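## Task

Carry the tray from the staging bench onto the work bench so the whole tray rests on the bench top with nothing overhanging. The centrifuge rotor has one adapter whose centre hole already holds a water blank; put the tray's sample tube (the one with an orange dot on its cap) into the centre hole of the adapter directly opposite. Place all the tray's remaining tubes in the green rack. Every tube must be pushed fully down, and every rotor bucket must end hanging vertically. A tube that reaches the floor fails the task. The bottles must finish upright inside the tray. One or both robots may be used. At the end, open the grippers and back the robots away; anything held in place only by a robot does not count. A robot that falls or is left leaning fails the task.

## Robot and tools

Robots. Two identical Hello Robot Stretch 4 units, r1 and r2. Each has an omni-wheel base, a lift sliding on a mast, one telescoping arm pointing forward, a three-joint wrist (yaw, pitch, roll) and a two-finger gripper. Each robot is about 1.6 m tall; its base rim lies within 0.23 m of its base origin. Cameras per robot: <r>_head_camera, <r>_head_left_camera, <r>_head_right_camera, <r>_wrist_camera.

Frames. Every robot reports in its own base frame: origin on the floor under the base centre, x ahead, y to the left, z up. hand_pose is a point between the open fingertips, in that frame (may be slightly wrong). base_odometry is relative to where the base stood at scene start and only counts wheel rotation, so slip shows up as travel. Heading is positive leftward, -3.142 to 3.142. Robots do not know each other's position except through images, lidar_m and wrist_depth_mm.

execute_actions. Argument actions is a list holding one action or nothing (empty list = just report). The action is an object keyed by "r1" and/or "r2". Per robot you may give:
- base: exactly one relative move from the base's last reported position: translate_m (metres, forward +, -2 to 2), strafe_m (metres, left +, -2 to 2) or rotate_rad (radians, counter-clockwise seen from above +, -3.2 to 3.2).
- joints: absolute targets by name. lift_m 0 to 1.2 m; arm_m 0 to 0.55 m extension; wrist_yaw_rad -1.134 to 4.276 (0 ahead, + left, 3.14 tucked back, above 3.4 the arm may block); wrist_pitch_rad -1.117 to 4.259 (0 level, 1.57 pointing down); wrist_roll_rad -1.117 to 4.259 (0 fingers level, + turns clockwise viewed from behind); gripper_m -0.038 to 0.141 m fingertip gap (negative = fingers squeezing each other). Targets past a joint's range are clipped and reported; other bad values or unknown keys reject the whole call.
- pace: "slow", "default", "fast", "max" (base up to 0.1/0.3/0.4/0.6 m/s and 1/2/3/4 rad/s; reduced when lift is high).
- contact_limits: {"arm_m": x}, x from 0 (gentlest) to 0.75, default 0.5; how hard the arm may push before stopping.
- end_of_arm alone: "enable_torque" to re-power wrist/gripper motors that shut off.
All motions in one action start together. A robot or joint left out may keep pushing to its previous target. Each action is capped at 15 s. cameras picks images (omit, null or ["all"] for all; [] for none).

wait: seconds 0 to 10, commands nothing, returns state and images.
zoom_image: camera name and region [x0, y0, x1, y1] in that camera's pixels from top-left, at most 504 by 504, on the latest full image.
read_manual: returns licence texts only.
finished_scene: scene (1 or 2) ends that scene permanently and reports success; the next scene's task comes with it. If resuming, first send an empty actions list to learn the current scene.

Startup. To unfold the wrist, one action with lift_m 0.4 and wrist_yaw_rad 0 works.

Gripping. Command gripper_m smaller than the object's width; the further below, the harder the squeeze and the more the object is drawn inward. Neither the reading nor "done" proves a grasp; a firm squeeze (at commanded values of 0 or above) shows as a distinct change in motor_effort for gripper_m. Fingertips pressed on a surface beneath can jam; lift to free them.

Result lines. base_status / joint_status: how each commanded motion ended: done (for the base, wheels turned the full amount even if slipping), off_target, contact_stop_at_<key> (blocked; lift, arm or wheels go slack, a loaded lift may sink), limit_stop_at_<name> (e.g. own_body for self-collision, tilt when leaning over 6 degrees, which freezes lift, arm and wheels), time_out, torque_fault (wrist motor went limp; send enable_torque). on_its_own lists uncommanded effects; "held at" means the target held, not the position. lidar_m: 12 distances in metres, 30-degree sectors starting straight ahead and going counter-clockwise (4th left, 7th behind, 10th right); "-" means nothing seen or closer than 0.25 m; it misses clear objects and thin legs and sees the other robot. wrist_depth_mm: 7x7 grid of depths, 100 to 2000 mm, from top-left. turned_by_wheels vs turned_by_imu differing by more than about 0.1 rad signals a bump or slip. base_tilt in degrees (forward/right positive, fixed offset up to 1.5). motor_effort: percent of max, bracket = peak of last action; wheel positive means turning right. pictures names the order of returned images. Camera calibrations give K, distortion and T_world_to_cam in the carrying robot's base frame.

Cautions. Robots pressing against each other fails the run; once bases touch, even millimetres more is too much. Equal commands may give the two robots up to about 3 cm difference per metre, which matters when both hold one load. Do not drive or turn with over 1 kg in hand and arm_m above 0.2, especially at fast paces; steady pushes with a raised gripper can tip the robot. A level gripper holding over about 2 kg, or a base/arm move jamming the gripper, trips the wrist. Self-collision is likely with pitch below -0.2 combined with roll below -0.4 or above 4. Avoid drops, slams, hard hits and dropping tubes to the floor. If a call reports a stop, later calls in the same reply are skipped. Objects may occasionally get nudged by outside disturbances. Less robot motion time is better.

Each tool is called as a command line: name --argument value for each argument, lists and objects as JSON in quotes; but a table of rows of numbers goes row by row, as --pt "numbers of a row", without its own name.

## Session

I'll start by looking at the scene.

execute_actions --actions '[]'

Scene clock: 0.00 s.
r1.base_odometry: x=+0.000 y=+0.000 heading=+0.000 (m, m, rad; r1's odometry frame)
r1.turned_by_wheels: +0.000 (rad since the last result)
r1.turned_by_imu: +0.000 (rad since the last result)
r1.base_tilt: forward=+0.5 right=+0.1 (deg)
r1.lidar_m: 1.11 4.08 1.68 1.46 2.85 1.79 - 1.59 0.81 0.64 0.62 0.71
r1.base_status: not commanded
r1.joint_positions: lift_m=+0.248 arm_m=+0.000 wrist_yaw_rad=+3.168 wrist_pitch_rad=-0.008 wrist_roll_rad=+0.011 gripper_m=+0.057
r1.joint_status: not commanded
r1.motor_effort: lift_m=+21 arm_m=-1 wrist_yaw_rad=+2 wrist_pitch_rad=-4 wrist_roll_rad=+0 gripper_m=-3 wheel_0=+0 wheel_1=+0 wheel_2=+0 (%)
r1.hand_pose: x=-0.1199 y=+0.0797 z=+0.4288 quat_wxyz=(-0.013, +0.004, +0.006, +1.000) (m; r1's base frame)
r1.wrist_depth_mm: - 132 - - - - - / - 114 137 - - - - / - 114 137 - - - - / - 129 177 - - - - / 133 - - - - - - / 222 1661 193 1576 197 1430 1397 / 216 1078 1060 136 1025 960 991
r2.base_odometry: x=+0.000 y=+0.000 heading=+0.000 (m, m, rad; r2's odometry frame)
r2.turned_by_wheels: +0.000 (rad since the last result)
r2.turned_by_imu: +0.000 (rad since the last result)
r2.base_tilt: forward=+1.0 right=-0.1 (deg)
r2.lidar_m: 2.82 1.52 1.44 3.52 1.49 1.13 1.10 1.15 1.63 4.08 1.21 1.06
r2.base_status: not commanded
r2.joint_positions: lift_m=+0.241 arm_m=+0.001 wrist_yaw_rad=+3.161 wrist_pitch_rad=+0.020 wrist_roll_rad=+0.005 gripper_m=+0.057
r2.joint_status: not commanded
r2.motor_effort: lift_m=+18 arm_m=+0 wrist_yaw_rad=-1 wrist_pitch_rad=-9 wrist_roll_rad=+1 gripper_m=-2 wheel_0=+0 wheel_1=+0 wheel_2=+0 (%)
r2.hand_pose: x=-0.1182 y=+0.0818 z=+0.4129 quat_wxyz=(-0.010, -0.010, +0.003, +1.000) (m; r2's base frame)
r2.wrist_depth_mm: - 142 251 1255 1205 1160 1160 / - 111 141 1229 1205 1182 1160 / - 114 141 1205 1205 1182 1160 / - 128 163 1229 1205 1182 1160 / 204 1281 1255 1229 1205 1182 1160 / 219 1336 1255 1255 197 1205 1138 / 215 1138 1060 585 1025 946 1008
pictures: r1_head_camera, r1_head_left_camera, r1_head_right_camera, r1_wrist_camera, r2_head_camera, r2_head_left_camera, r2_head_right_camera, r2_wrist_camera
Images, in order (width x height): r1_head_camera 420x560, r1_head_left_camera 420x672, r1_head_right_camera 420x672, r1_wrist_camera 616x392, r2_head_camera 420x560, r2_head_left_camera 420x672, r2_head_right_camera 420x672, r2_wrist_camera 616x392.

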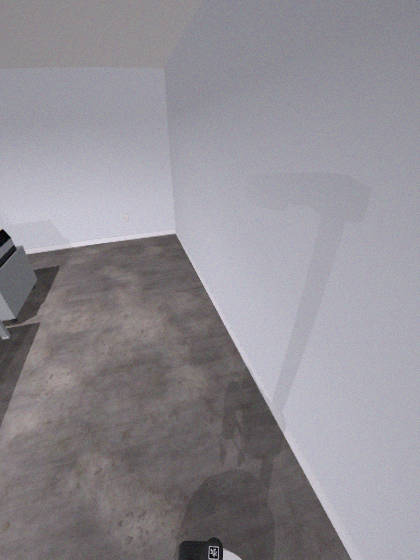

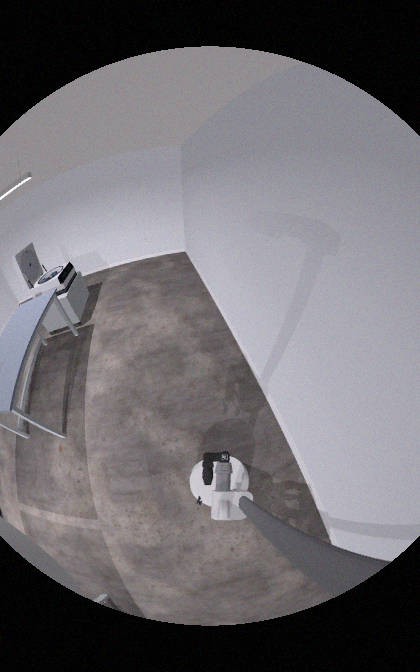

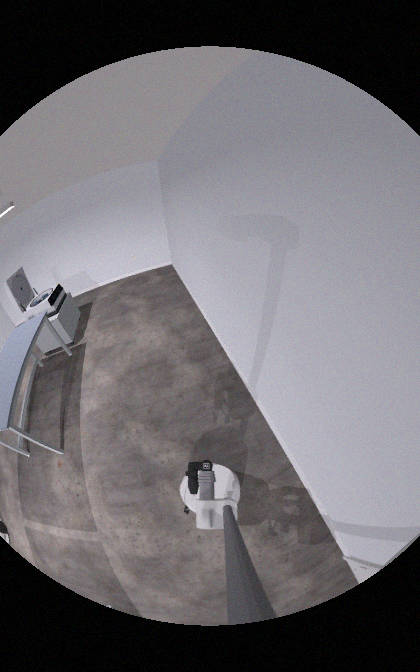

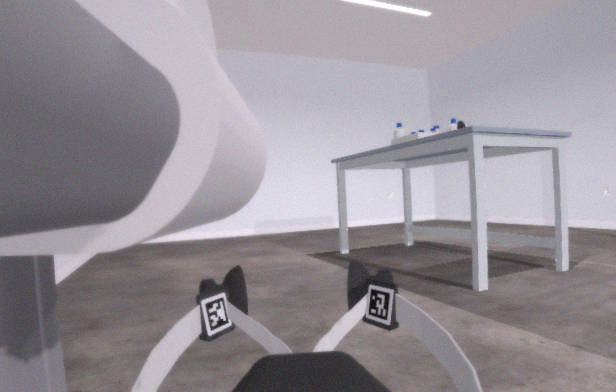

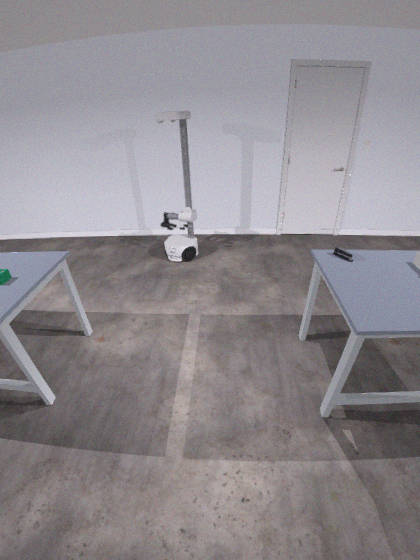

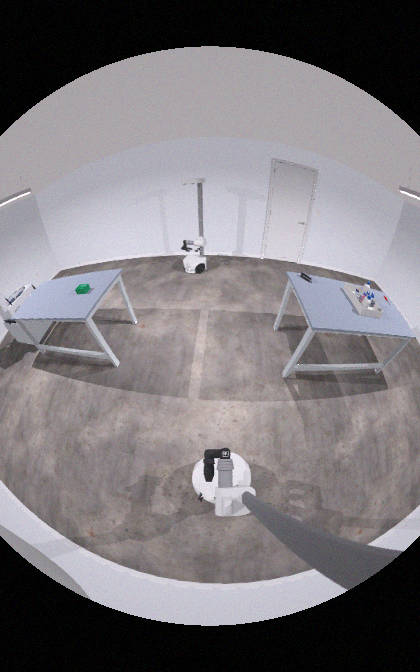

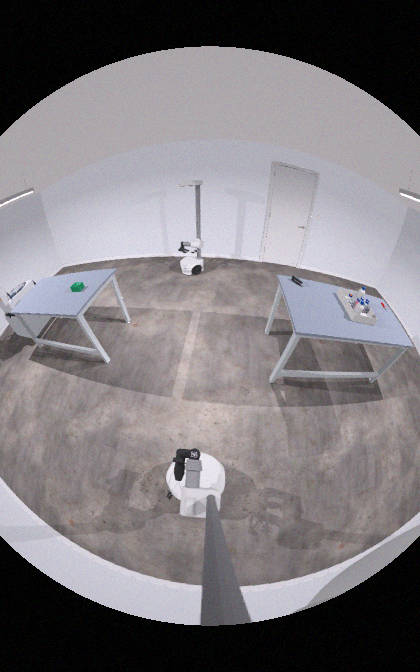

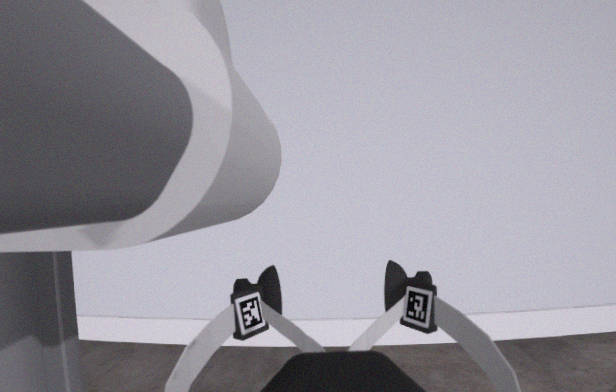

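zoom_image --camera "r2_head_right_camera" --region '[270, 260, 420, 380]'

zoom_image --camera "r2_head_left_camera" --region '[0, 250, 150, 380]'

zoom_image --camera "r1_head_left_camera" --region '[0, 230, 130, 450]'

Region (270, 260, 420, 380) of r2_head_right_camera's 420x672 image, scaled by 3.360, with more detail than that image has; it fills the top 403 rows of this view, and the rest is white.

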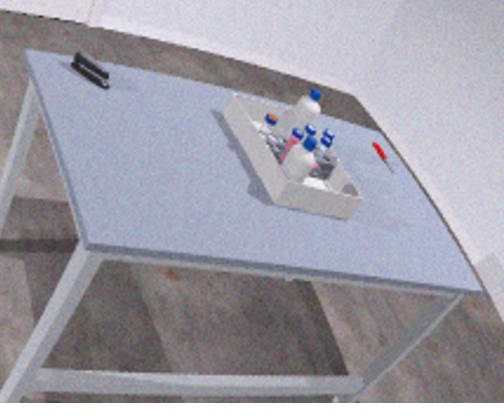

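Region (0, 250, 150, 380) of r2_head_left_camera's 420x672 image, scaled by 3.360, with more detail than that image has; it fills the top 437 rows of this view, and the rest is white.

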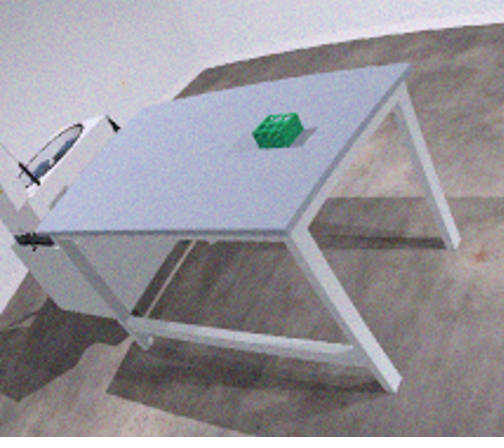

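Region (0, 230, 130, 450) of r1_head_left_camera's 420x672 image, scaled by 2.291, with more detail than that image has; it fills the left 298 columns of this view, and the rest is white.

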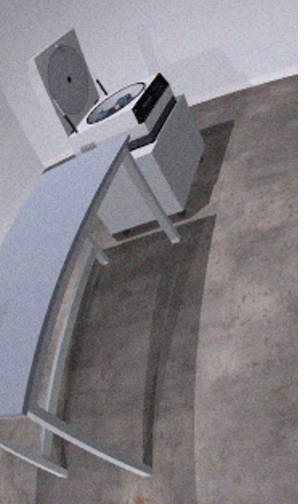

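execute_actions --actions '[{"r1": {"base": {"rotate_rad": 1.94}, "pace": "fast"}, "r2": {"base": {"rotate_rad": -0.08}, "pace": "fast"}}]' --cameras '["r1_head_camera", "r1_head_left_camera", "r2_head_left_camera"]'

Scene clock: 3.40 s.
r1.base_odometry: x=+0.000 y=+0.000 heading=+1.940 (m, m, rad; r1's odometry frame)
r1.turned_by_wheels: +1.940 (rad since the last result)
r1.turned_by_imu: +1.915 (rad since the last result)
r1.base_tilt: forward=+0.4 right=+0.1 (deg)
r1.lidar_m: 2.12 1.71 1.88 2.71 0.95 0.67 0.66 0.65 0.92 2.47 1.91 1.45
r1.base_status: done
r1.joint_positions: lift_m=+0.248 arm_m=+0.000 wrist_yaw_rad=+3.168 wrist_pitch_rad=-0.008 wrist_roll_rad=+0.011 gripper_m=+0.057
r1.joint_status: not commanded
r1.motor_effort: lift_m=+21(21) arm_m=-1(1) wrist_yaw_rad=-1(1) wrist_pitch_rad=-7(8) wrist_roll_rad=+0(0) gripper_m=-3(4) wheel_0=+0(6) wheel_1=+1(6) wheel_2=+1(9) (%)
r1.hand_pose: x=-0.1199 y=+0.0797 z=+0.4288 quat_wxyz=(-0.013, +0.004, +0.006, +1.000) (m; r1's base frame)
r1.wrist_depth_mm: - 132 778 778 778 768 788 / - 115 137 768 788 788 778 / - 114 137 778 778 768 778 / - 128 177 778 778 788 778 / 133 778 768 778 788 778 778 / 221 768 193 778 197 778 788 / 216 768 778 136 778 778 778
r2.base_odometry: x=+0.000 y=+0.000 heading=-0.080 (m, m, rad; r2's odometry frame)
r2.turned_by_wheels: -0.080 (rad since the last result)
r2.turned_by_imu: -0.078 (rad since the last result)
r2.base_tilt: forward=+1.0 right=-0.2 (deg)
r2.lidar_m: 2.84 1.61 1.44 3.52 1.62 1.16 1.09 1.12 1.52 4.00 1.28 1.04
r2.base_status: done
r2.joint_positions: lift_m=+0.241 arm_m=+0.001 wrist_yaw_rad=+3.161 wrist_pitch_rad=+0.020 wrist_roll_rad=+0.005 gripper_m=+0.057
r2.joint_status: not commanded
r2.motor_effort: lift_m=+18(18) arm_m=+0(0) wrist_yaw_rad=+0(0) wrist_pitch_rad=-7(9) wrist_roll_rad=+1(1) gripper_m=+0(2) wheel_0=+1(4) wheel_1=-1(6) wheel_2=-1(7) (%)
r2.hand_pose: x=-0.1182 y=+0.0818 z=+0.4129 quat_wxyz=(-0.010, -0.010, +0.003, +1.000) (m; r2's base frame)
r2.wrist_depth_mm: - 142 250 1229 1229 1229 1229 / - 111 141 1229 1255 1229 1205 / - 114 140 1229 1229 1205 1205 / - 128 163 1229 1229 1229 1229 / 204 1229 1255 1229 1229 1205 1182 / 218 1255 1229 1229 196 1205 1205 / 215 1138 1060 591 1042 946 1008
pictures: r1_head_camera, r1_head_left_camera, r2_head_left_camera
Images, in order (width x height): r1_head_camera 420x560, r1_head_left_camera 420x672, r2_head_left_camera 420x672.

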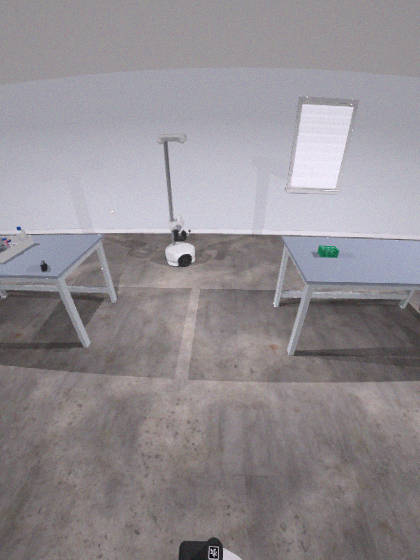

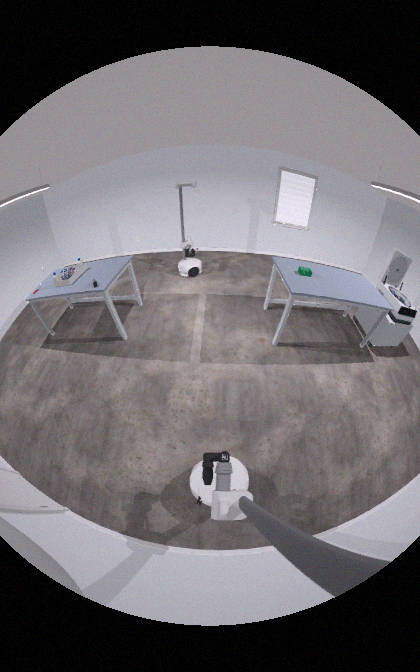

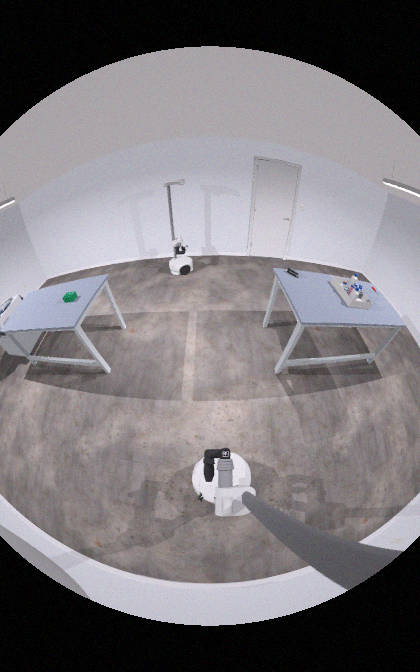

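execute_actions --actions '[{"r1": {"base": {"strafe_m": 1.97}, "joints": {"lift_m": 0.4, "wrist_yaw_rad": 0, "wrist_pitch_rad": 0.6}, "pace": "max"}, "r2": {"base": {"strafe_m": -1.23}, "joints": {"lift_m": 1.15, "wrist_yaw_rad": 0, "wrist_pitch_rad": 0.9}, "pace": "fast"}}]' --cameras '["r1_head_camera", "r2_head_camera", "r2_wrist_camera"]'

Scene clock: 9.33 s.
r1.base_odometry: x=-1.837 y=-0.711 heading=+1.940 (m, m, rad; r1's odometry frame)
r1.turned_by_wheels: +0.000 (rad since the last result)
r1.turned_by_imu: +0.002 (rad since the last result)
r1.base_tilt: forward=+0.4 right=+0.2 (deg)
r1.lidar_m: 1.27 1.36 2.80 2.68 0.99 0.66 0.62 0.67 0.90 2.57 2.86 1.36
r1.base_status: done
r1.joint_positions: lift_m=+0.400 arm_m=+0.000 wrist_yaw_rad=+0.000 wrist_pitch_rad=+0.602 wrist_roll_rad=+0.011 gripper_m=+0.057
r1.joint_status: all done
r1.motor_effort: lift_m=+21(26) arm_m=-1(1) wrist_yaw_rad=+0(7) wrist_pitch_rad=-6(4) wrist_roll_rad=+0(0) gripper_m=-4(4) wheel_0=+1(11) wheel_1=+0(13) wheel_2=+1(2) (%)
r1.hand_pose: x=+0.4087 y=-0.0873 z=+0.4149 quat_wxyz=(+0.955, +0.005, +0.296, -0.001) (m; r1's base frame)
r1.wrist_depth_mm: - - - - - - - / 1618 1708 1708 1756 1756 1661 1808 / 1281 1308 1281 1281 1281 1281 1281 / 1025 1042 1025 1025 1025 1008 1008 / 842 842 842 831 842 831 820 / 707 715 194 715 197 699 699 / 627 609 621 136 609 609 609
r2.base_odometry: x=-0.098 y=-1.226 heading=-0.080 (m, m, rad; r2's odometry frame)
r2.turned_by_wheels: +0.000 (rad since the last result)
r2.turned_by_imu: +0.002 (rad since the last result)
r2.base_tilt: forward=+1.0 right=-0.2 (deg)
r2.lidar_m: 0.90 0.95 2.55 3.45 1.57 1.13 1.07 1.10 1.49 2.85 2.94 0.96
r2.base_status: done
r2.joint_positions: lift_m=+1.150 arm_m=+0.001 wrist_yaw_rad=+0.000 wrist_pitch_rad=+0.901 wrist_roll_rad=+0.005 gripper_m=+0.057
r2.joint_status: all done
r2.motor_effort: lift_m=+22(24) arm_m=+0(0) wrist_yaw_rad=+1(5) wrist_pitch_rad=-6(7) wrist_roll_rad=+1(1) gripper_m=+2(4) wheel_0=-2(13) wheel_1=+2(14) wheel_2=+1(0) (%)
r2.hand_pose: x=+0.3508 y=-0.0874 z=+1.1016 quat_wxyz=(+0.900, +0.002, +0.436, -0.001) (m; r2's base frame)
r2.wrist_depth_mm: - 1229 1138 1060 1118 1078 1060 / 1098 1025 960 946 931 917 904 / 917 931 946 1921 1808 1863 1078 / 1756 1808 1808 1756 1708 1661 1576 / 1618 1537 1537 1430 1464 1430 1499 / 1430 1430 1366 1397 196 1366 1308 / 1336 1281 1255 699 1255 1205 1229
pictures: r1_head_camera, r2_head_camera, r2_wrist_camera
camera_calibration (this result's frames):
r2_wrist_camera: T_world_to_cam=[[-0.020033, -0.9973, -0.0706522, 0.012278], [-0.780781, 0.0597443, -0.621942, 1.02105], [0.624484, 0.0427045, -0.779869, 0.869318], [0, 0, 0, 1]] pos_world=[0.254587, -0.0858808, 1.31386]
Images, in order (width x height): r1_head_camera 420x560, r2_head_camera 420x560, r2_wrist_camera 616x392.

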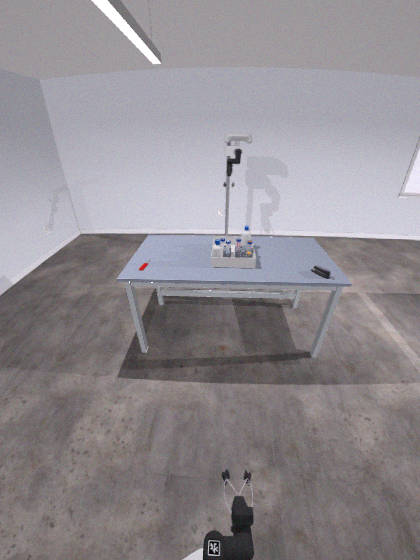

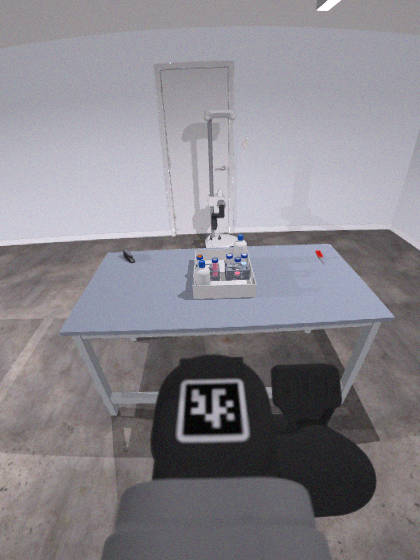

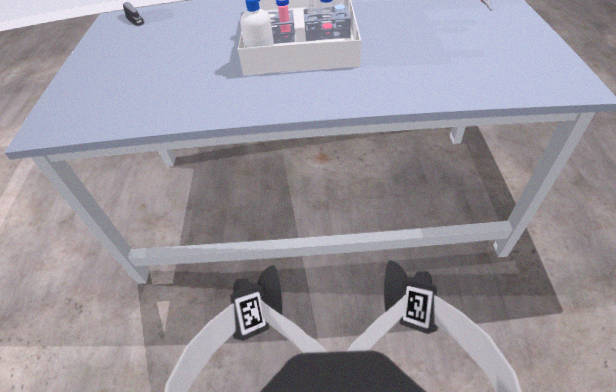

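execute_actions --actions '[{"r1": {"base": {"translate_m": 0.95}, "joints": {"lift_m": 1.18, "wrist_pitch_rad": 1.4}, "pace": "fast"}, "r2": {"base": {"translate_m": 0.6}, "joints": {"lift_m": 1.18, "wrist_pitch_rad": 1.2, "arm_m": 0.1}, "pace": "default"}}]' --cameras '["r1_head_camera", "r1_wrist_camera", "r2_head_camera", "r2_wrist_camera"]'

Scene clock: 13.30 s.
r1.base_odometry: x=-2.180 y=+0.175 heading=+1.940 (m, m, rad; r1's odometry frame)
r1.turned_by_wheels: +0.000 (rad since the last result)
r1.turned_by_imu: +0.000 (rad since the last result)
r1.base_tilt: forward=+0.4 right=+0.1 (deg)
r1.lidar_m: 0.35 0.39 0.52 2.69 2.35 1.70 1.61 1.68 2.29 2.53 0.52 0.35
r1.base_status: done
r1.joint_positions: lift_m=+1.180 arm_m=+0.000 wrist_yaw_rad=+0.000 wrist_pitch_rad=+1.400 wrist_roll_rad=+0.011 gripper_m=+0.057
r1.joint_status: all done
r1.motor_effort: lift_m=+23(25) arm_m=-1(1) wrist_yaw_rad=+2(0) wrist_pitch_rad=-1(2) wrist_roll_rad=+0(0) gripper_m=-4(5) wheel_0=-1(6) wheel_1=+0(5) wheel_2=+0(11) (%)
r1.hand_pose: x=+0.2198 y=-0.0874 z=+1.0737 quat_wxyz=(+0.765, +0.004, +0.644, -0.004) (m; r1's base frame)
r1.wrist_depth_mm: 574 580 530 574 597 603 609 / 564 564 574 574 585 585 603 / 549 554 554 564 569 580 585 / 1118 1281 1336 1308 1336 1366 1366 / 1229 1308 1281 1281 1308 1336 1336 / 1205 1255 193 1060 196 1281 1281 / 1229 1205 1025 136 1255 1281 1281
r2.base_odometry: x=+0.500 y=-1.274 heading=-0.080 (m, m, rad; r2's odometry frame)
r2.turned_by_wheels: +0.000 (rad since the last result)
r2.turned_by_imu: -0.001 (rad since the last result)
r2.base_tilt: forward=+0.9 right=-0.1 (deg)
r2.lidar_m: 0.30 0.34 0.45 2.38 2.45 1.76 1.68 1.74 2.32 2.84 0.46 0.32
r2.base_status: done
r2.joint_positions: lift_m=+1.180 arm_m=+0.098 wrist_yaw_rad=+0.000 wrist_pitch_rad=+1.201 wrist_roll_rad=+0.005 gripper_m=+0.057
r2.joint_status: all done
r2.motor_effort: lift_m=+22(23) arm_m=+9(11) wrist_yaw_rad=+0(0) wrist_pitch_rad=-5(1) wrist_roll_rad=+1(1) gripper_m=-3(5) wheel_0=+0(5) wheel_1=+1(6) wheel_2=+1(10) (%)
r2.hand_pose: x=+0.3736 y=-0.0874 z=+1.0889 quat_wxyz=(+0.825, +0.002, +0.565, -0.002) (m; r2's base frame)
r2.wrist_depth_mm: 788 778 723 715 723 715 707 / 732 715 668 615 661 668 661 / 683 668 603 634 627 621 621 / 634 627 549 609 597 591 580 / 597 591 580 569 564 554 549 / 559 559 539 535 197 521 517 / 535 535 521 338 512 508 1182
pictures: r1_head_camera, r1_wrist_camera, r2_head_camera, r2_wrist_camera
camera_calibration (this result's frames):
r1_wrist_camera: T_world_to_cam=[[-0.0691657, -0.996937, 0.0365037, -0.114317], [-0.981671, 0.0615015, -0.180386, 0.475615], [0.177589, -0.0483112, -0.982918, 1.23536], [0, 0, 0, 1]] pos_world=[0.239604, -0.0835366, 1.30423]
r2_wrist_camera: T_world_to_cam=[[-0.0401219, -0.997295, -0.0615798, 0.00943859], [-0.929429, 0.0598742, -0.36411, 0.805706], [0.366812, 0.0426253, -0.929318, 1.10416], [0, 0, 0, 1]] pos_world=[0.344207, -0.085893, 1.32006]
Images, in order (width x height): r1_head_camera 420x560, r1_wrist_camera 616x392, r2_head_camera 420x560, r2_wrist_camera 616x392.

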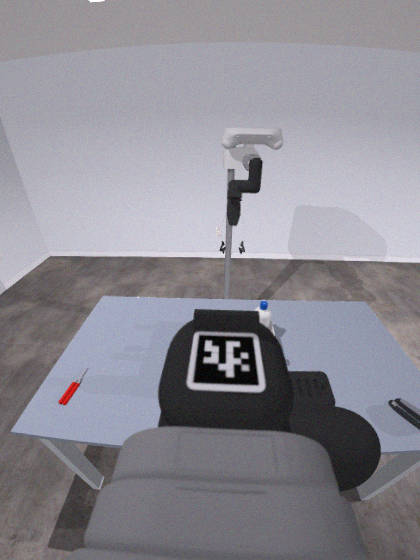

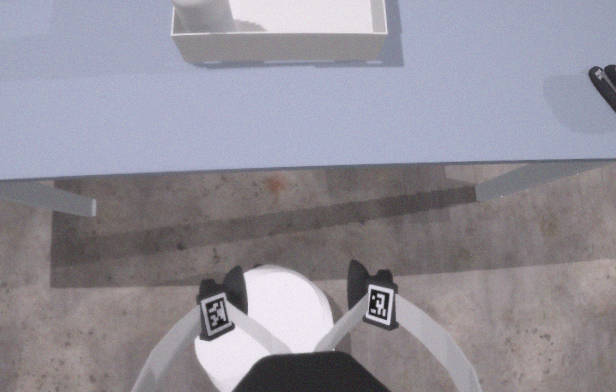

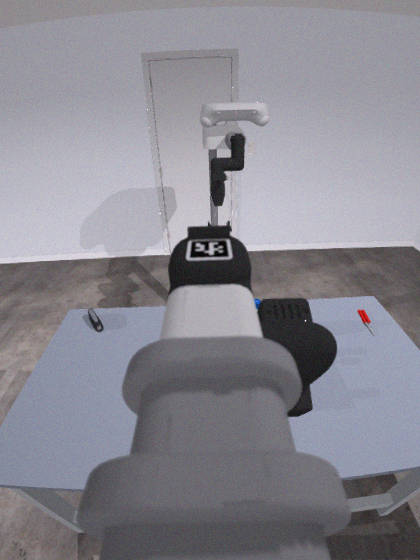

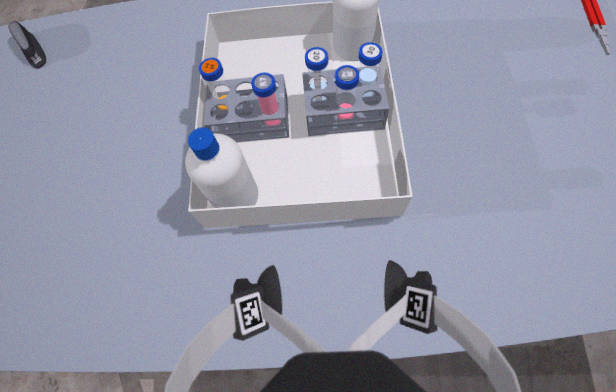

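zoom_image --camera "r2_wrist_camera" --region '[170, 0, 430, 240]'

Region (170, 0, 430, 240) of r2_wrist_camera's 616x392 image, scaled by 1.938; it fills the top 465 rows of this view, and the rest is white.

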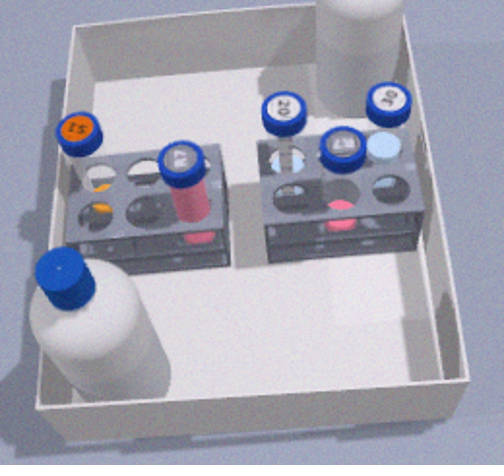

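execute_actions --actions '[{"r1": {"base": {"rotate_rad": 0.015}, "joints": {"wrist_yaw_rad": 1.55, "wrist_pitch_rad": 1.57, "wrist_roll_rad": 0, "arm_m": 0.24, "gripper_m": 0.07, "lift_m": 1.12}}, "r2": {"base": {"rotate_rad": 0.025}, "joints": {"wrist_yaw_rad": 1.55, "wrist_pitch_rad": 1.57, "wrist_roll_rad": 0, "arm_m": 0.23, "gripper_m": 0.07, "lift_m": 1.12}}}]' --cameras '[]'

execute_actions --actions '[{"r1": {"base": {"strafe_m": -0.1}}, "r2": {"base": {"strafe_m": -0.064}}}]' --cameras '[]'

execute_actions --actions '[{"r1": {"base": {"translate_m": 0.055}, "joints": {"lift_m": 1.0}}, "r2": {"base": {"translate_m": 0.035}, "joints": {"lift_m": 1.0}}}]' --cameras '["r1_head_camera", "r1_wrist_camera", "r2_head_camera", "r2_wrist_camera"]'

Scene clock: 18.43 s.
r1.base_odometry: x=-2.180 y=+0.175 heading=+1.955 (m, m, rad; r1's odometry frame)
r1.turned_by_wheels: +0.015 (rad since the last result)
r1.turned_by_imu: +0.017 (rad since the last result)
r1.base_tilt: forward=+0.4 right=+0.2 (deg)
r1.lidar_m: 0.33 0.37 0.53 2.71 2.32 1.68 1.60 1.67 2.32 2.51 0.52 0.38
r1.base_status: done
r1.joint_positions: lift_m=+1.120 arm_m=+0.239 wrist_yaw_rad=+1.550 wrist_pitch_rad=+1.570 wrist_roll_rad=+0.000 gripper_m=+0.070
r1.joint_status: all done
r1.motor_effort: lift_m=+18(24) arm_m=+5(5) wrist_yaw_rad=+2(11) wrist_pitch_rad=+2(4) wrist_roll_rad=-1(0) gripper_m=-4(3) wheel_0=+1(2) wheel_1=+1(1) wheel_2=-1(1) (%)
r1.hand_pose: x=+0.4974 y=-0.0016 z=+1.0100 quat_wxyz=(+0.506, -0.494, +0.505, +0.495) (m; r1's base frame)
r1.wrist_depth_mm: 1182 1205 466 469 473 480 484 / 1205 1205 466 469 477 480 484 / 1182 1205 466 469 477 484 484 / 991 1008 469 473 349 477 484 / 991 1008 469 469 343 430 488 / 1182 1229 203 469 198 433 484 / 1182 1229 473 135 480 421 449
r2.base_odometry: x=+0.500 y=-1.274 heading=-0.055 (m, m, rad; r2's odometry frame)
r2.turned_by_wheels: +0.025 (rad since the last result)
r2.turned_by_imu: +0.026 (rad since the last result)
r2.base_tilt: forward=+0.9 right=-0.1 (deg)
r2.lidar_m: 0.30 0.33 0.46 2.39 2.38 1.75 1.68 1.73 2.37 2.84 0.45 0.33
r2.base_status: done
r2.joint_positions: lift_m=+1.120 arm_m=+0.228 wrist_yaw_rad=+1.550 wrist_pitch_rad=+1.570 wrist_roll_rad=+0.000 gripper_m=+0.070
r2.joint_status: all done
r2.motor_effort: lift_m=+13(20) arm_m=+10(10) wrist_yaw_rad=+2(6) wrist_pitch_rad=+0(0) wrist_roll_rad=+0(3) gripper_m=-1(6) wheel_0=-2(3) wheel_1=-1(1) wheel_2=-2(3) (%)
r2.hand_pose: x=+0.4866 y=-0.0016 z=+1.0101 quat_wxyz=(+0.506, -0.494, +0.505, +0.495) (m; r2's base frame)
r2.wrist_depth_mm: 1308 1308 488 480 473 469 466 / 1336 1308 484 477 473 466 466 / 1308 1308 484 477 469 466 459 / 1308 1060 480 477 404 418 397 / 1281 1060 477 469 439 430 397 / 1281 1281 217 473 213 449 407 / 1308 1281 473 314 459 427 397
pictures: none
No camera images: the call's "cameras" was empty. Leave "cameras" out to get every camera's image.

Scene clock: 19.90 s.
r1.base_odometry: x=-2.087 y=+0.212 heading=+1.955 (m, m, rad; r1's odometry frame)
r1.turned_by_wheels: +0.000 (rad since the last result)
r1.turned_by_imu: +0.001 (rad since the last result)
r1.base_tilt: forward=+0.3 right=+0.2 (deg)
r1.lidar_m: 0.34 0.36 0.55 2.80 2.34 1.72 1.61 1.65 2.28 2.44 0.50 0.35
r1.base_status: done
r1.joint_positions: lift_m=+1.120 arm_m=+0.239 wrist_yaw_rad=+1.550 wrist_pitch_rad=+1.570 wrist_roll_rad=+0.000 gripper_m=+0.070
r1.joint_status: not commanded
r1.motor_effort: lift_m=+18(18) arm_m=+5(5) wrist_yaw_rad=+2(2) wrist_pitch_rad=-1(2) wrist_roll_rad=+0(0) gripper_m=-3(3) wheel_0=+0(7) wheel_1=+0(7) wheel_2=+0(1) (%)
r1.hand_pose: x=+0.4974 y=-0.0016 z=+1.0100 quat_wxyz=(+0.506, -0.494, +0.505, +0.495) (m; r1's base frame)
r1.wrist_depth_mm: 1205 1205 466 466 477 480 488 / 1205 1229 466 469 473 480 484 / 1205 1205 466 473 340 418 480 / 1008 1008 462 473 473 430 480 / 991 1008 469 473 473 449 484 / 1205 1205 203 473 197 449 469 / 1182 1205 473 136 455 384 492
r2.base_odometry: x=+0.496 y=-1.338 heading=-0.055 (m, m, rad; r2's odometry frame)
r2.turned_by_wheels: +0.000 (rad since the last result)
r2.turned_by_imu: +0.000 (rad since the last result)
r2.base_tilt: forward=+1.0 right=-0.2 (deg)
r2.lidar_m: 0.30 0.34 0.46 2.46 2.39 1.75 1.68 1.72 2.37 2.78 0.45 0.33
r2.base_status: done
r2.joint_positions: lift_m=+1.120 arm_m=+0.228 wrist_yaw_rad=+1.550 wrist_pitch_rad=+1.570 wrist_roll_rad=+0.000 gripper_m=+0.070
r2.joint_status: not commanded
r2.motor_effort: lift_m=+13(13) arm_m=+9(9) wrist_yaw_rad=+1(1) wrist_pitch_rad=-2(1) wrist_roll_rad=+0(1) gripper_m=+1(0) wheel_0=-2(8) wheel_1=-1(7) wheel_2=-1(2) (%)
r2.hand_pose: x=+0.4867 y=-0.0016 z=+1.0101 quat_wxyz=(+0.506, -0.494, +0.505, +0.495) (m; r2's base frame)
r2.wrist_depth_mm: 1336 1281 488 480 477 469 466 / 1308 1281 484 477 469 469 462 / 1308 1281 484 477 334 430 402 / 1308 1060 480 473 466 459 382 / 1308 1060 480 480 462 462 430 / 1281 1255 216 473 436 427 397 / 1308 1281 480 314 462 421 394
pictures: none
No camera images: the call's "cameras" was empty. Leave "cameras" out to get every camera's image.

Scene clock: 21.43 s.
r1.base_odometry: x=-2.108 y=+0.263 heading=+1.955 (m, m, rad; r1's odometry frame)
r1.turned_by_wheels: +0.000 (rad since the last result)
r1.turned_by_imu: +0.000 (rad since the last result)
r1.base_tilt: forward=+0.5 right=+0.1 (deg)
r1.lidar_m: 0.29 0.32 0.46 2.80 2.38 1.77 1.64 1.70 2.38 2.43 0.43 0.32
r1.base_status: done
r1.joint_positions: lift_m=+1.000 arm_m=+0.239 wrist_yaw_rad=+1.550 wrist_pitch_rad=+1.570 wrist_roll_rad=+0.000 gripper_m=+0.070
r1.joint_status: all done
r1.motor_effort: lift_m=+18(18) arm_m=+5(5) wrist_yaw_rad=+3(3) wrist_pitch_rad=+0(0) wrist_roll_rad=-1(0) gripper_m=-2(2) wheel_0=+1(5) wheel_1=-1(4) wheel_2=+0(9) (%)
r1.hand_pose: x=+0.4974 y=-0.0016 z=+0.8900 quat_wxyz=(+0.506, -0.494, +0.505, +0.495) (m; r1's base frame)
r1.wrist_depth_mm: 1078 343 345 347 282 357 359 / 1098 343 347 211 208 293 296 / 1078 343 345 290 349 296 298 / 891 345 349 347 351 297 234 / 878 343 347 349 351 347 357 / 1078 343 203 351 198 296 281 / 1078 345 347 136 351 296 329
r2.base_odometry: x=+0.531 y=-1.340 heading=-0.055 (m, m, rad; r2's odometry frame)
r2.turned_by_wheels: +0.000 (rad since the last result)
r2.turned_by_imu: +0.001 (rad since the last result)
r2.base_tilt: forward=+1.0 right=-0.1 (deg)
r2.lidar_m: 0.28 0.28 0.40 2.45 2.46 1.79 1.71 1.77 2.44 2.78 0.39 0.30
r2.base_status: done
r2.joint_positions: lift_m=+1.000 arm_m=+0.228 wrist_yaw_rad=+1.550 wrist_pitch_rad=+1.570 wrist_roll_rad=+0.000 gripper_m=+0.070
r2.joint_status: all done
r2.motor_effort: lift_m=+13(12) arm_m=+9(9) wrist_yaw_rad=+1(1) wrist_pitch_rad=-1(1) wrist_roll_rad=+0(0) gripper_m=+1(2) wheel_0=+2(6) wheel_1=+1(7) wheel_2=-1(8) (%)
r2.hand_pose: x=+0.4867 y=-0.0016 z=+0.8901 quat_wxyz=(+0.506, -0.494, +0.505, +0.495) (m; r2's base frame)
r2.wrist_depth_mm: 1182 368 362 355 353 349 345 / 1182 368 362 357 211 285 285 / 1182 366 362 355 209 314 310 / 1182 362 359 355 347 343 283 / 1160 362 359 353 347 342 314 / 1160 364 216 351 345 336 283 / 1160 1160 355 231 343 322 306
pictures: r1_head_camera, r1_wrist_camera, r2_head_camera, r2_wrist_camera
camera_calibration (this result's frames):
r1_wrist_camera: T_world_to_cam=[[0.996241, -0.0723295, 0.0476694, -0.541235], [-0.0718287, -0.997343, -0.0121391, 0.105767], [0.0484208, 0.00866948, -0.998789, 1.08807], [0, 0, 0, 1]] pos_world=[0.494113, 0.0569059, 1.11383]
r2_wrist_camera: T_world_to_cam=[[0.996204, -0.0757078, -0.0429731, -0.432156], [-0.0759578, -0.997102, -0.00421281, 0.0959172], [-0.0425296, 0.00746095, -0.999067, 1.13558], [0, 0, 0, 1]] pos_world=[0.486097, 0.0544492, 1.11635]
Images, in order (width x height): r1_head_camera 420x560, r1_wrist_camera 616x392, r2_head_camera 420x560, r2_wrist_camera 616x392.

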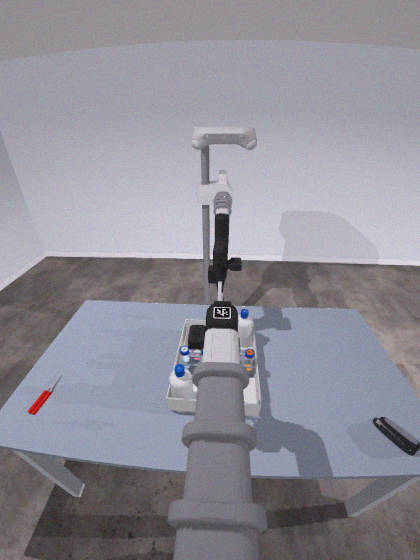

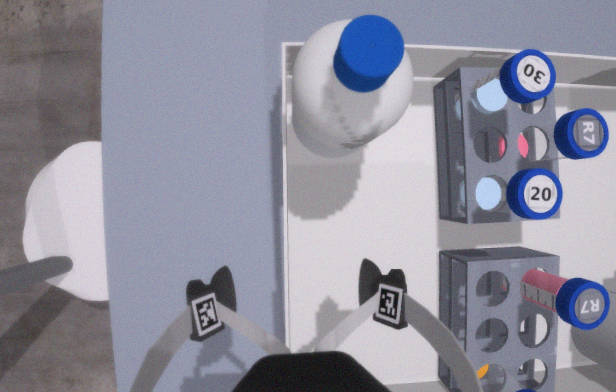

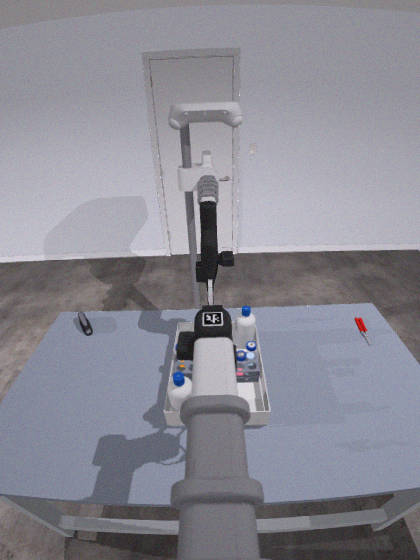

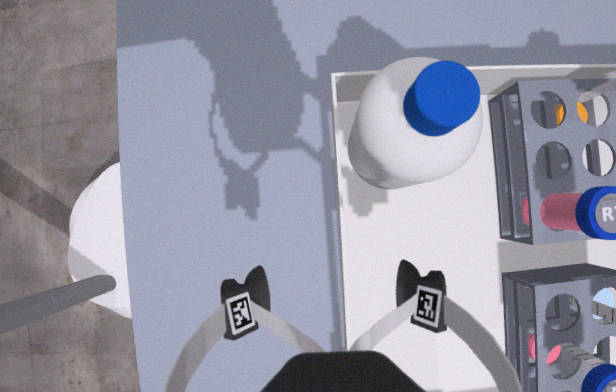

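execute_actions --actions '[{"r1": {"base": {"strafe_m": 0.024}, "joints": {"lift_m": 0.918, "arm_m": 0.233}}, "r2": {"joints": {"lift_m": 0.918, "arm_m": 0.238}}}]' --cameras '["r1_wrist_camera", "r2_wrist_camera"]'

Scene clock: 23.20 s.
r1.base_odometry: x=-2.130 y=+0.254 heading=+1.955 (m, m, rad; r1's odometry frame)
r1.turned_by_wheels: +0.000 (rad since the last result)
r1.turned_by_imu: +0.001 (rad since the last result)
r1.base_tilt: forward=+0.3 right=+0.1 (deg)
r1.lidar_m: 0.30 0.32 0.45 2.79 2.40 1.76 1.65 1.71 2.39 2.45 0.45 0.32
r1.base_status: done
r1.joint_positions: lift_m=+0.918 arm_m=+0.234 wrist_yaw_rad=+1.550 wrist_pitch_rad=+1.570 wrist_roll_rad=+0.000 gripper_m=+0.070
r1.joint_status: all done
r1.motor_effort: lift_m=+18(16) arm_m=-5(4) wrist_yaw_rad=+1(1) wrist_pitch_rad=+0(1) wrist_roll_rad=+0(1) gripper_m=-5(4) wheel_0=+0(6) wheel_1=+1(8) wheel_2=-1(1) (%)
r1.hand_pose: x=+0.4922 y=-0.0015 z=+0.8080 quat_wxyz=(+0.506, -0.494, +0.505, +0.495) (m; r1's base frame)
r1.wrist_depth_mm: 259 262 265 205 123 - - / 260 262 265 152 123 233 211 / 260 262 264 193 129 241 212 / 262 263 265 266 268 272 213 / 798 264 267 266 267 271 216 / 798 263 203 267 198 271 240 / 1008 264 266 135 270 268 229
r2.base_odometry: x=+0.531 y=-1.340 heading=-0.055 (m, m, rad; r2's odometry frame)
r2.turned_by_wheels: +0.000 (rad since the last result)
r2.turned_by_imu: +0.001 (rad since the last result)
r2.base_tilt: forward=+0.9 right=-0.2 (deg)
r2.lidar_m: 0.28 0.30 0.40 2.45 2.43 1.79 1.71 1.77 2.40 2.78 0.41 0.28
r2.base_status: not commanded
r2.joint_positions: lift_m=+0.918 arm_m=+0.236 wrist_yaw_rad=+1.550 wrist_pitch_rad=+1.570 wrist_roll_rad=+0.000 gripper_m=+0.070
r2.joint_status: all done
r2.motor_effort: lift_m=+13(13) arm_m=+9(9) wrist_yaw_rad=+1(1) wrist_pitch_rad=-2(1) wrist_roll_rad=-1(1) gripper_m=+0(4) wheel_0=+2(2) wheel_1=+1(1) wheel_2=-1(0) (%)
r2.hand_pose: x=+0.4946 y=-0.0016 z=+0.8081 quat_wxyz=(+0.506, -0.494, +0.505, +0.495) (m; r2's base frame)
r2.wrist_depth_mm: 286 282 278 274 128 - - / 285 281 277 273 127 122 232 / 1098 279 277 272 137 128 239 / 891 278 276 272 265 263 255 / 854 278 273 272 265 263 259 / 691 277 216 270 213 260 253 / 1078 277 271 211 263 258 253
pictures: r1_wrist_camera, r2_wrist_camera
camera_calibration (this result's frames):
r1_wrist_camera: T_world_to_cam=[[0.99625, -0.0722092, 0.0476694, -0.532204], [-0.0717083, -0.997352, -0.0121389, 0.104353], [0.0484197, 0.00867508, -0.998789, 1.00643], [0, 0, 0, 1]] pos_world=[0.48896, 0.056916, 1.03185]
r2_wrist_camera: T_world_to_cam=[[0.996204, -0.0757081, -0.0429731, -0.443565], [-0.0759581, -0.997102, -0.00421281, 0.0961733], [-0.0425296, 0.00746097, -0.999067, 1.054], [0, 0, 0, 1]] pos_world=[0.494013, 0.0544492, 1.03437]
Images, in order (width x height): r1_wrist_camera 616x392, r2_wrist_camera 616x392.

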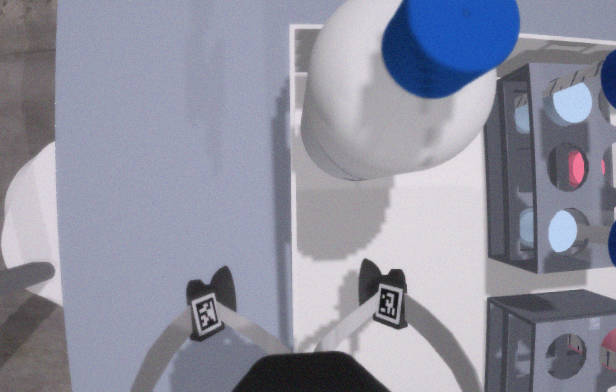

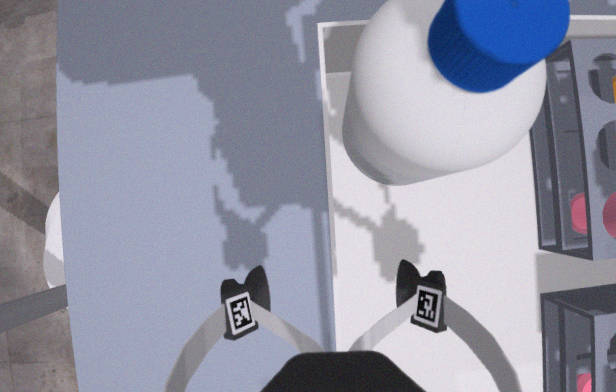

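execute_actions --actions '[{"r1": {"joints": {"lift_m": 0.913, "wrist_roll_rad": 0.045, "gripper_m": -0.03}}, "r2": {"joints": {"lift_m": 0.913, "gripper_m": -0.03}}}]' --cameras '["r1_wrist_camera", "r2_wrist_camera"]'

Scene clock: 25.13 s.
r1.base_odometry: x=-2.130 y=+0.254 heading=+1.955 (m, m, rad; r1's odometry frame)
r1.turned_by_wheels: +0.000 (rad since the last result)
r1.turned_by_imu: +0.001 (rad since the last result)
r1.base_tilt: forward=+0.4 right=+0.1 (deg)
r1.lidar_m: 0.30 0.31 0.42 2.79 2.42 1.74 1.65 1.72 2.41 2.43 0.45 0.30
r1.base_status: not commanded
r1.joint_positions: lift_m=+0.913 arm_m=+0.234 wrist_yaw_rad=+1.550 wrist_pitch_rad=+1.570 wrist_roll_rad=+0.045 gripper_m=-0.029
r1.joint_status: all done
r1.motor_effort: lift_m=+21(21) arm_m=-5(5) wrist_yaw_rad=+0(1) wrist_pitch_rad=-1(1) wrist_roll_rad=+1(0) gripper_m=-18(19) wheel_0=+0(0) wheel_1=+1(1) wheel_2=+0(0) (%)
r1.hand_pose: x=+0.4922 y=-0.0015 z=+0.8027 quat_wxyz=(+0.516, -0.483, +0.516, +0.484) (m; r1's base frame)
r1.wrist_depth_mm: 252 256 257 154 112 - - / 254 255 259 130 113 118 202 / 255 256 258 228 121 236 231 / 254 256 258 255 258 260 204 / 256 256 258 256 258 260 231 / 741 256 185 198 181 260 244 / 991 256 259 129 258 258 -
r2.base_odometry: x=+0.531 y=-1.340 heading=-0.055 (m, m, rad; r2's odometry frame)
r2.turned_by_wheels: +0.000 (rad since the last result)
r2.turned_by_imu: +0.001 (rad since the last result)
r2.base_tilt: forward=+1.0 right=-0.2 (deg)
r2.lidar_m: 0.27 0.29 0.41 2.45 2.45 1.78 1.70 1.79 2.44 2.76 0.40 0.30
r2.base_status: not commanded
r2.joint_positions: lift_m=+0.913 arm_m=+0.236 wrist_yaw_rad=+1.550 wrist_pitch_rad=+1.570 wrist_roll_rad=+0.000 gripper_m=-0.029
r2.joint_status: all done
r2.motor_effort: lift_m=+15(15) arm_m=+9(10) wrist_yaw_rad=+1(1) wrist_pitch_rad=-3(1) wrist_roll_rad=+0(0) gripper_m=-17(12) wheel_0=+2(2) wheel_1=+1(1) wheel_2=+0(0) (%)
r2.hand_pose: x=+0.4947 y=-0.0016 z=+0.8029 quat_wxyz=(+0.506, -0.494, +0.505, +0.495) (m; r2's base frame)
r2.wrist_depth_mm: 278 273 271 267 116 - - / 277 276 271 266 118 112 - / 277 272 270 266 129 118 236 / 274 272 268 265 255 252 244 / 854 272 268 265 254 252 248 / 668 270 267 198 181 251 249 / 1078 270 216 179 252 249 -
pictures: r1_wrist_camera, r2_wrist_camera
camera_calibration (this result's frames):
r1_wrist_camera: T_world_to_cam=[[0.992059, -0.116408, 0.0476258, -0.529891], [-0.115957, -0.99318, -0.0121358, 0.126072], [0.0487137, 0.0065169, -0.998792, 1.001], [0, 0, 0, 1]] pos_world=[0.49154, 0.0570055, 1.02656]
r2_wrist_camera: T_world_to_cam=[[0.996225, -0.0754265, -0.042973, -0.44391], [-0.0756763, -0.997124, -0.00421293, 0.0960314], [-0.0425316, 0.00744906, -0.999067, 1.04878], [0, 0, 0, 1]] pos_world=[0.494108, 0.0544602, 1.02913]
Images, in order (width x height): r1_wrist_camera 616x392, r2_wrist_camera 616x392.

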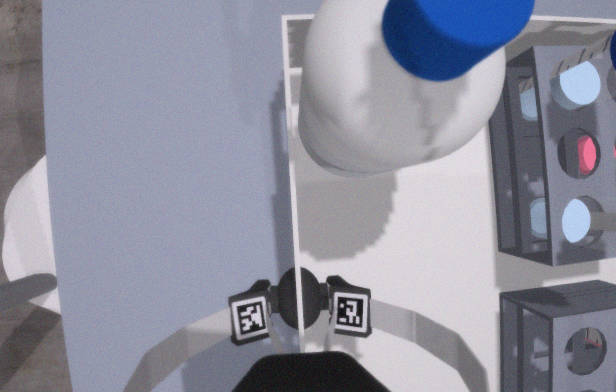

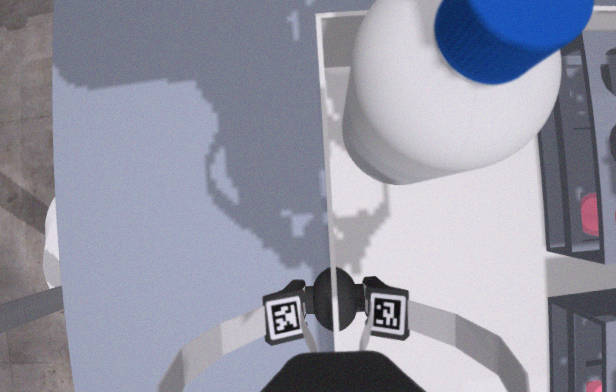

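execute_actions --actions '[{"r1": {"joints": {"lift_m": 0.95, "gripper_m": -0.038}, "pace": "slow"}, "r2": {"joints": {"lift_m": 0.95, "gripper_m": -0.038}, "pace": "slow"}}]' --cameras '["r1_wrist_camera", "r2_wrist_camera", "r1_head_camera"]'

Scene clock: 26.37 s.
r1.base_odometry: x=-2.130 y=+0.254 heading=+1.955 (m, m, rad; r1's odometry frame)
r1.turned_by_wheels: +0.000 (rad since the last result)
r1.turned_by_imu: +0.000 (rad since the last result)
r1.base_tilt: forward=+0.5 right=+0.1 (deg)
r1.lidar_m: 0.30 0.31 0.42 2.78 2.42 1.76 1.64 1.69 2.37 2.45 0.45 0.31
r1.base_status: not commanded
r1.joint_positions: lift_m=+0.949 arm_m=+0.234 wrist_yaw_rad=+1.550 wrist_pitch_rad=+1.570 wrist_roll_rad=+0.045 gripper_m=-0.037
r1.joint_status: all done
r1.motor_effort: lift_m=+28(30) arm_m=-5(5) wrist_yaw_rad=+0(2) wrist_pitch_rad=-1(0) wrist_roll_rad=+1(1) gripper_m=-21(24) wheel_0=+0(0) wheel_1=+1(1) wheel_2=+0(1) (%)
r1.hand_pose: x=+0.4922 y=-0.0015 z=+0.8392 quat_wxyz=(+0.516, -0.483, +0.516, +0.484) (m; r1's base frame)
r1.wrist_depth_mm: 1025 291 294 153 111 - - / 1025 293 296 129 112 116 201 / 1042 291 294 228 120 235 200 / 831 293 294 255 257 258 203 / 820 293 296 255 257 259 230 / 1042 294 185 197 179 258 238 / 1042 291 296 152 257 246 -
r2.base_odometry: x=+0.531 y=-1.340 heading=-0.055 (m, m, rad; r2's odometry frame)
r2.turned_by_wheels: +0.000 (rad since the last result)
r2.turned_by_imu: +0.001 (rad since the last result)
r2.base_tilt: forward=+0.9 right=-0.2 (deg)
r2.lidar_m: 0.27 0.30 0.42 2.47 2.44 1.77 1.69 1.76 2.41 2.78 0.41 0.30
r2.base_status: not commanded
r2.joint_positions: lift_m=+0.949 arm_m=+0.236 wrist_yaw_rad=+1.550 wrist_pitch_rad=+1.570 wrist_roll_rad=+0.000 gripper_m=-0.037
r2.joint_status: all done
r2.motor_effort: lift_m=+26(27) arm_m=+9(9) wrist_yaw_rad=+1(1) wrist_pitch_rad=-1(2) wrist_roll_rad=+0(0) gripper_m=-15(17) wheel_0=+2(2) wheel_1=+1(1) wheel_2=+0(0) (%)
r2.hand_pose: x=+0.4948 y=-0.0016 z=+0.8391 quat_wxyz=(+0.506, -0.494, +0.505, +0.495) (m; r2's base frame)
r2.wrist_depth_mm: 1118 314 309 304 114 - - / 1118 310 307 304 116 110 - / 1118 312 306 303 128 116 243 / 1138 309 306 301 253 250 244 / 891 307 306 300 253 251 247 / 1098 309 303 198 181 249 246 / 1118 306 300 179 252 154 -
pictures: r1_head_camera, r1_wrist_camera, r2_wrist_camera
camera_calibration (this result's frames):
r1_wrist_camera: T_world_to_cam=[[0.992059, -0.116407, 0.0476258, -0.531628], [-0.115956, -0.99318, -0.0121358, 0.126515], [0.0487137, 0.00651695, -0.998792, 1.03744], [0, 0, 0, 1]] pos_world=[0.491539, 0.0570056, 1.06304]
r2_wrist_camera: T_world_to_cam=[[0.996226, -0.0754138, -0.042973, -0.442359], [-0.0756635, -0.997125, -0.00421281, 0.0961784], [-0.0425317, 0.0074484, -0.999067, 1.0849], [0, 0, 0, 1]] pos_world=[0.494109, 0.0544611, 1.06529]
Images, in order (width x height): r1_head_camera 420x560, r1_wrist_camera 616x392, r2_wrist_camera 616x392.

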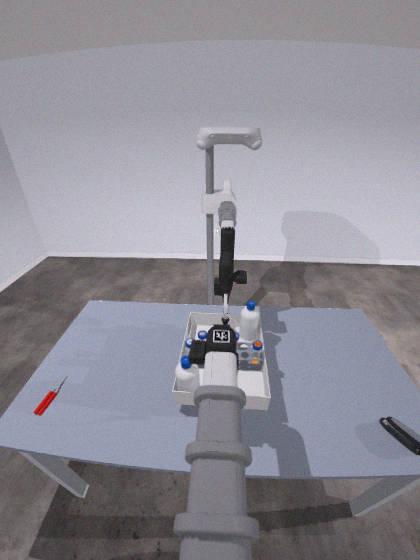

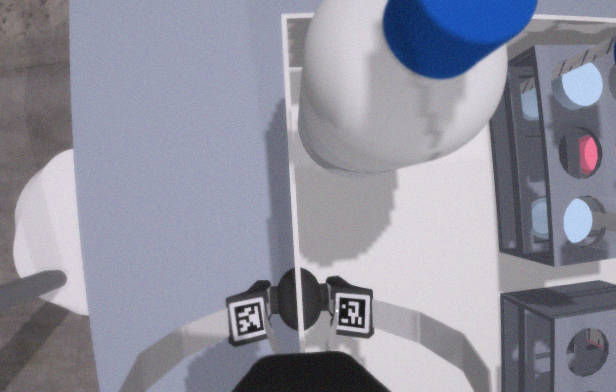

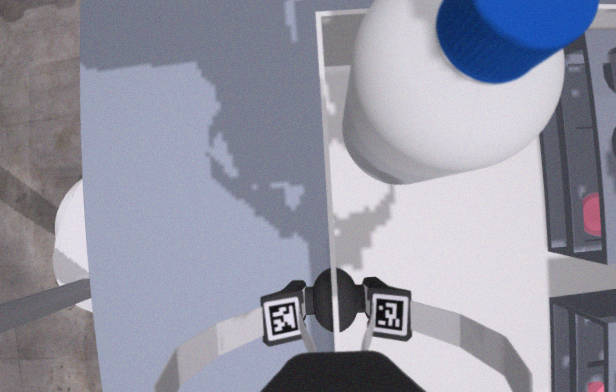

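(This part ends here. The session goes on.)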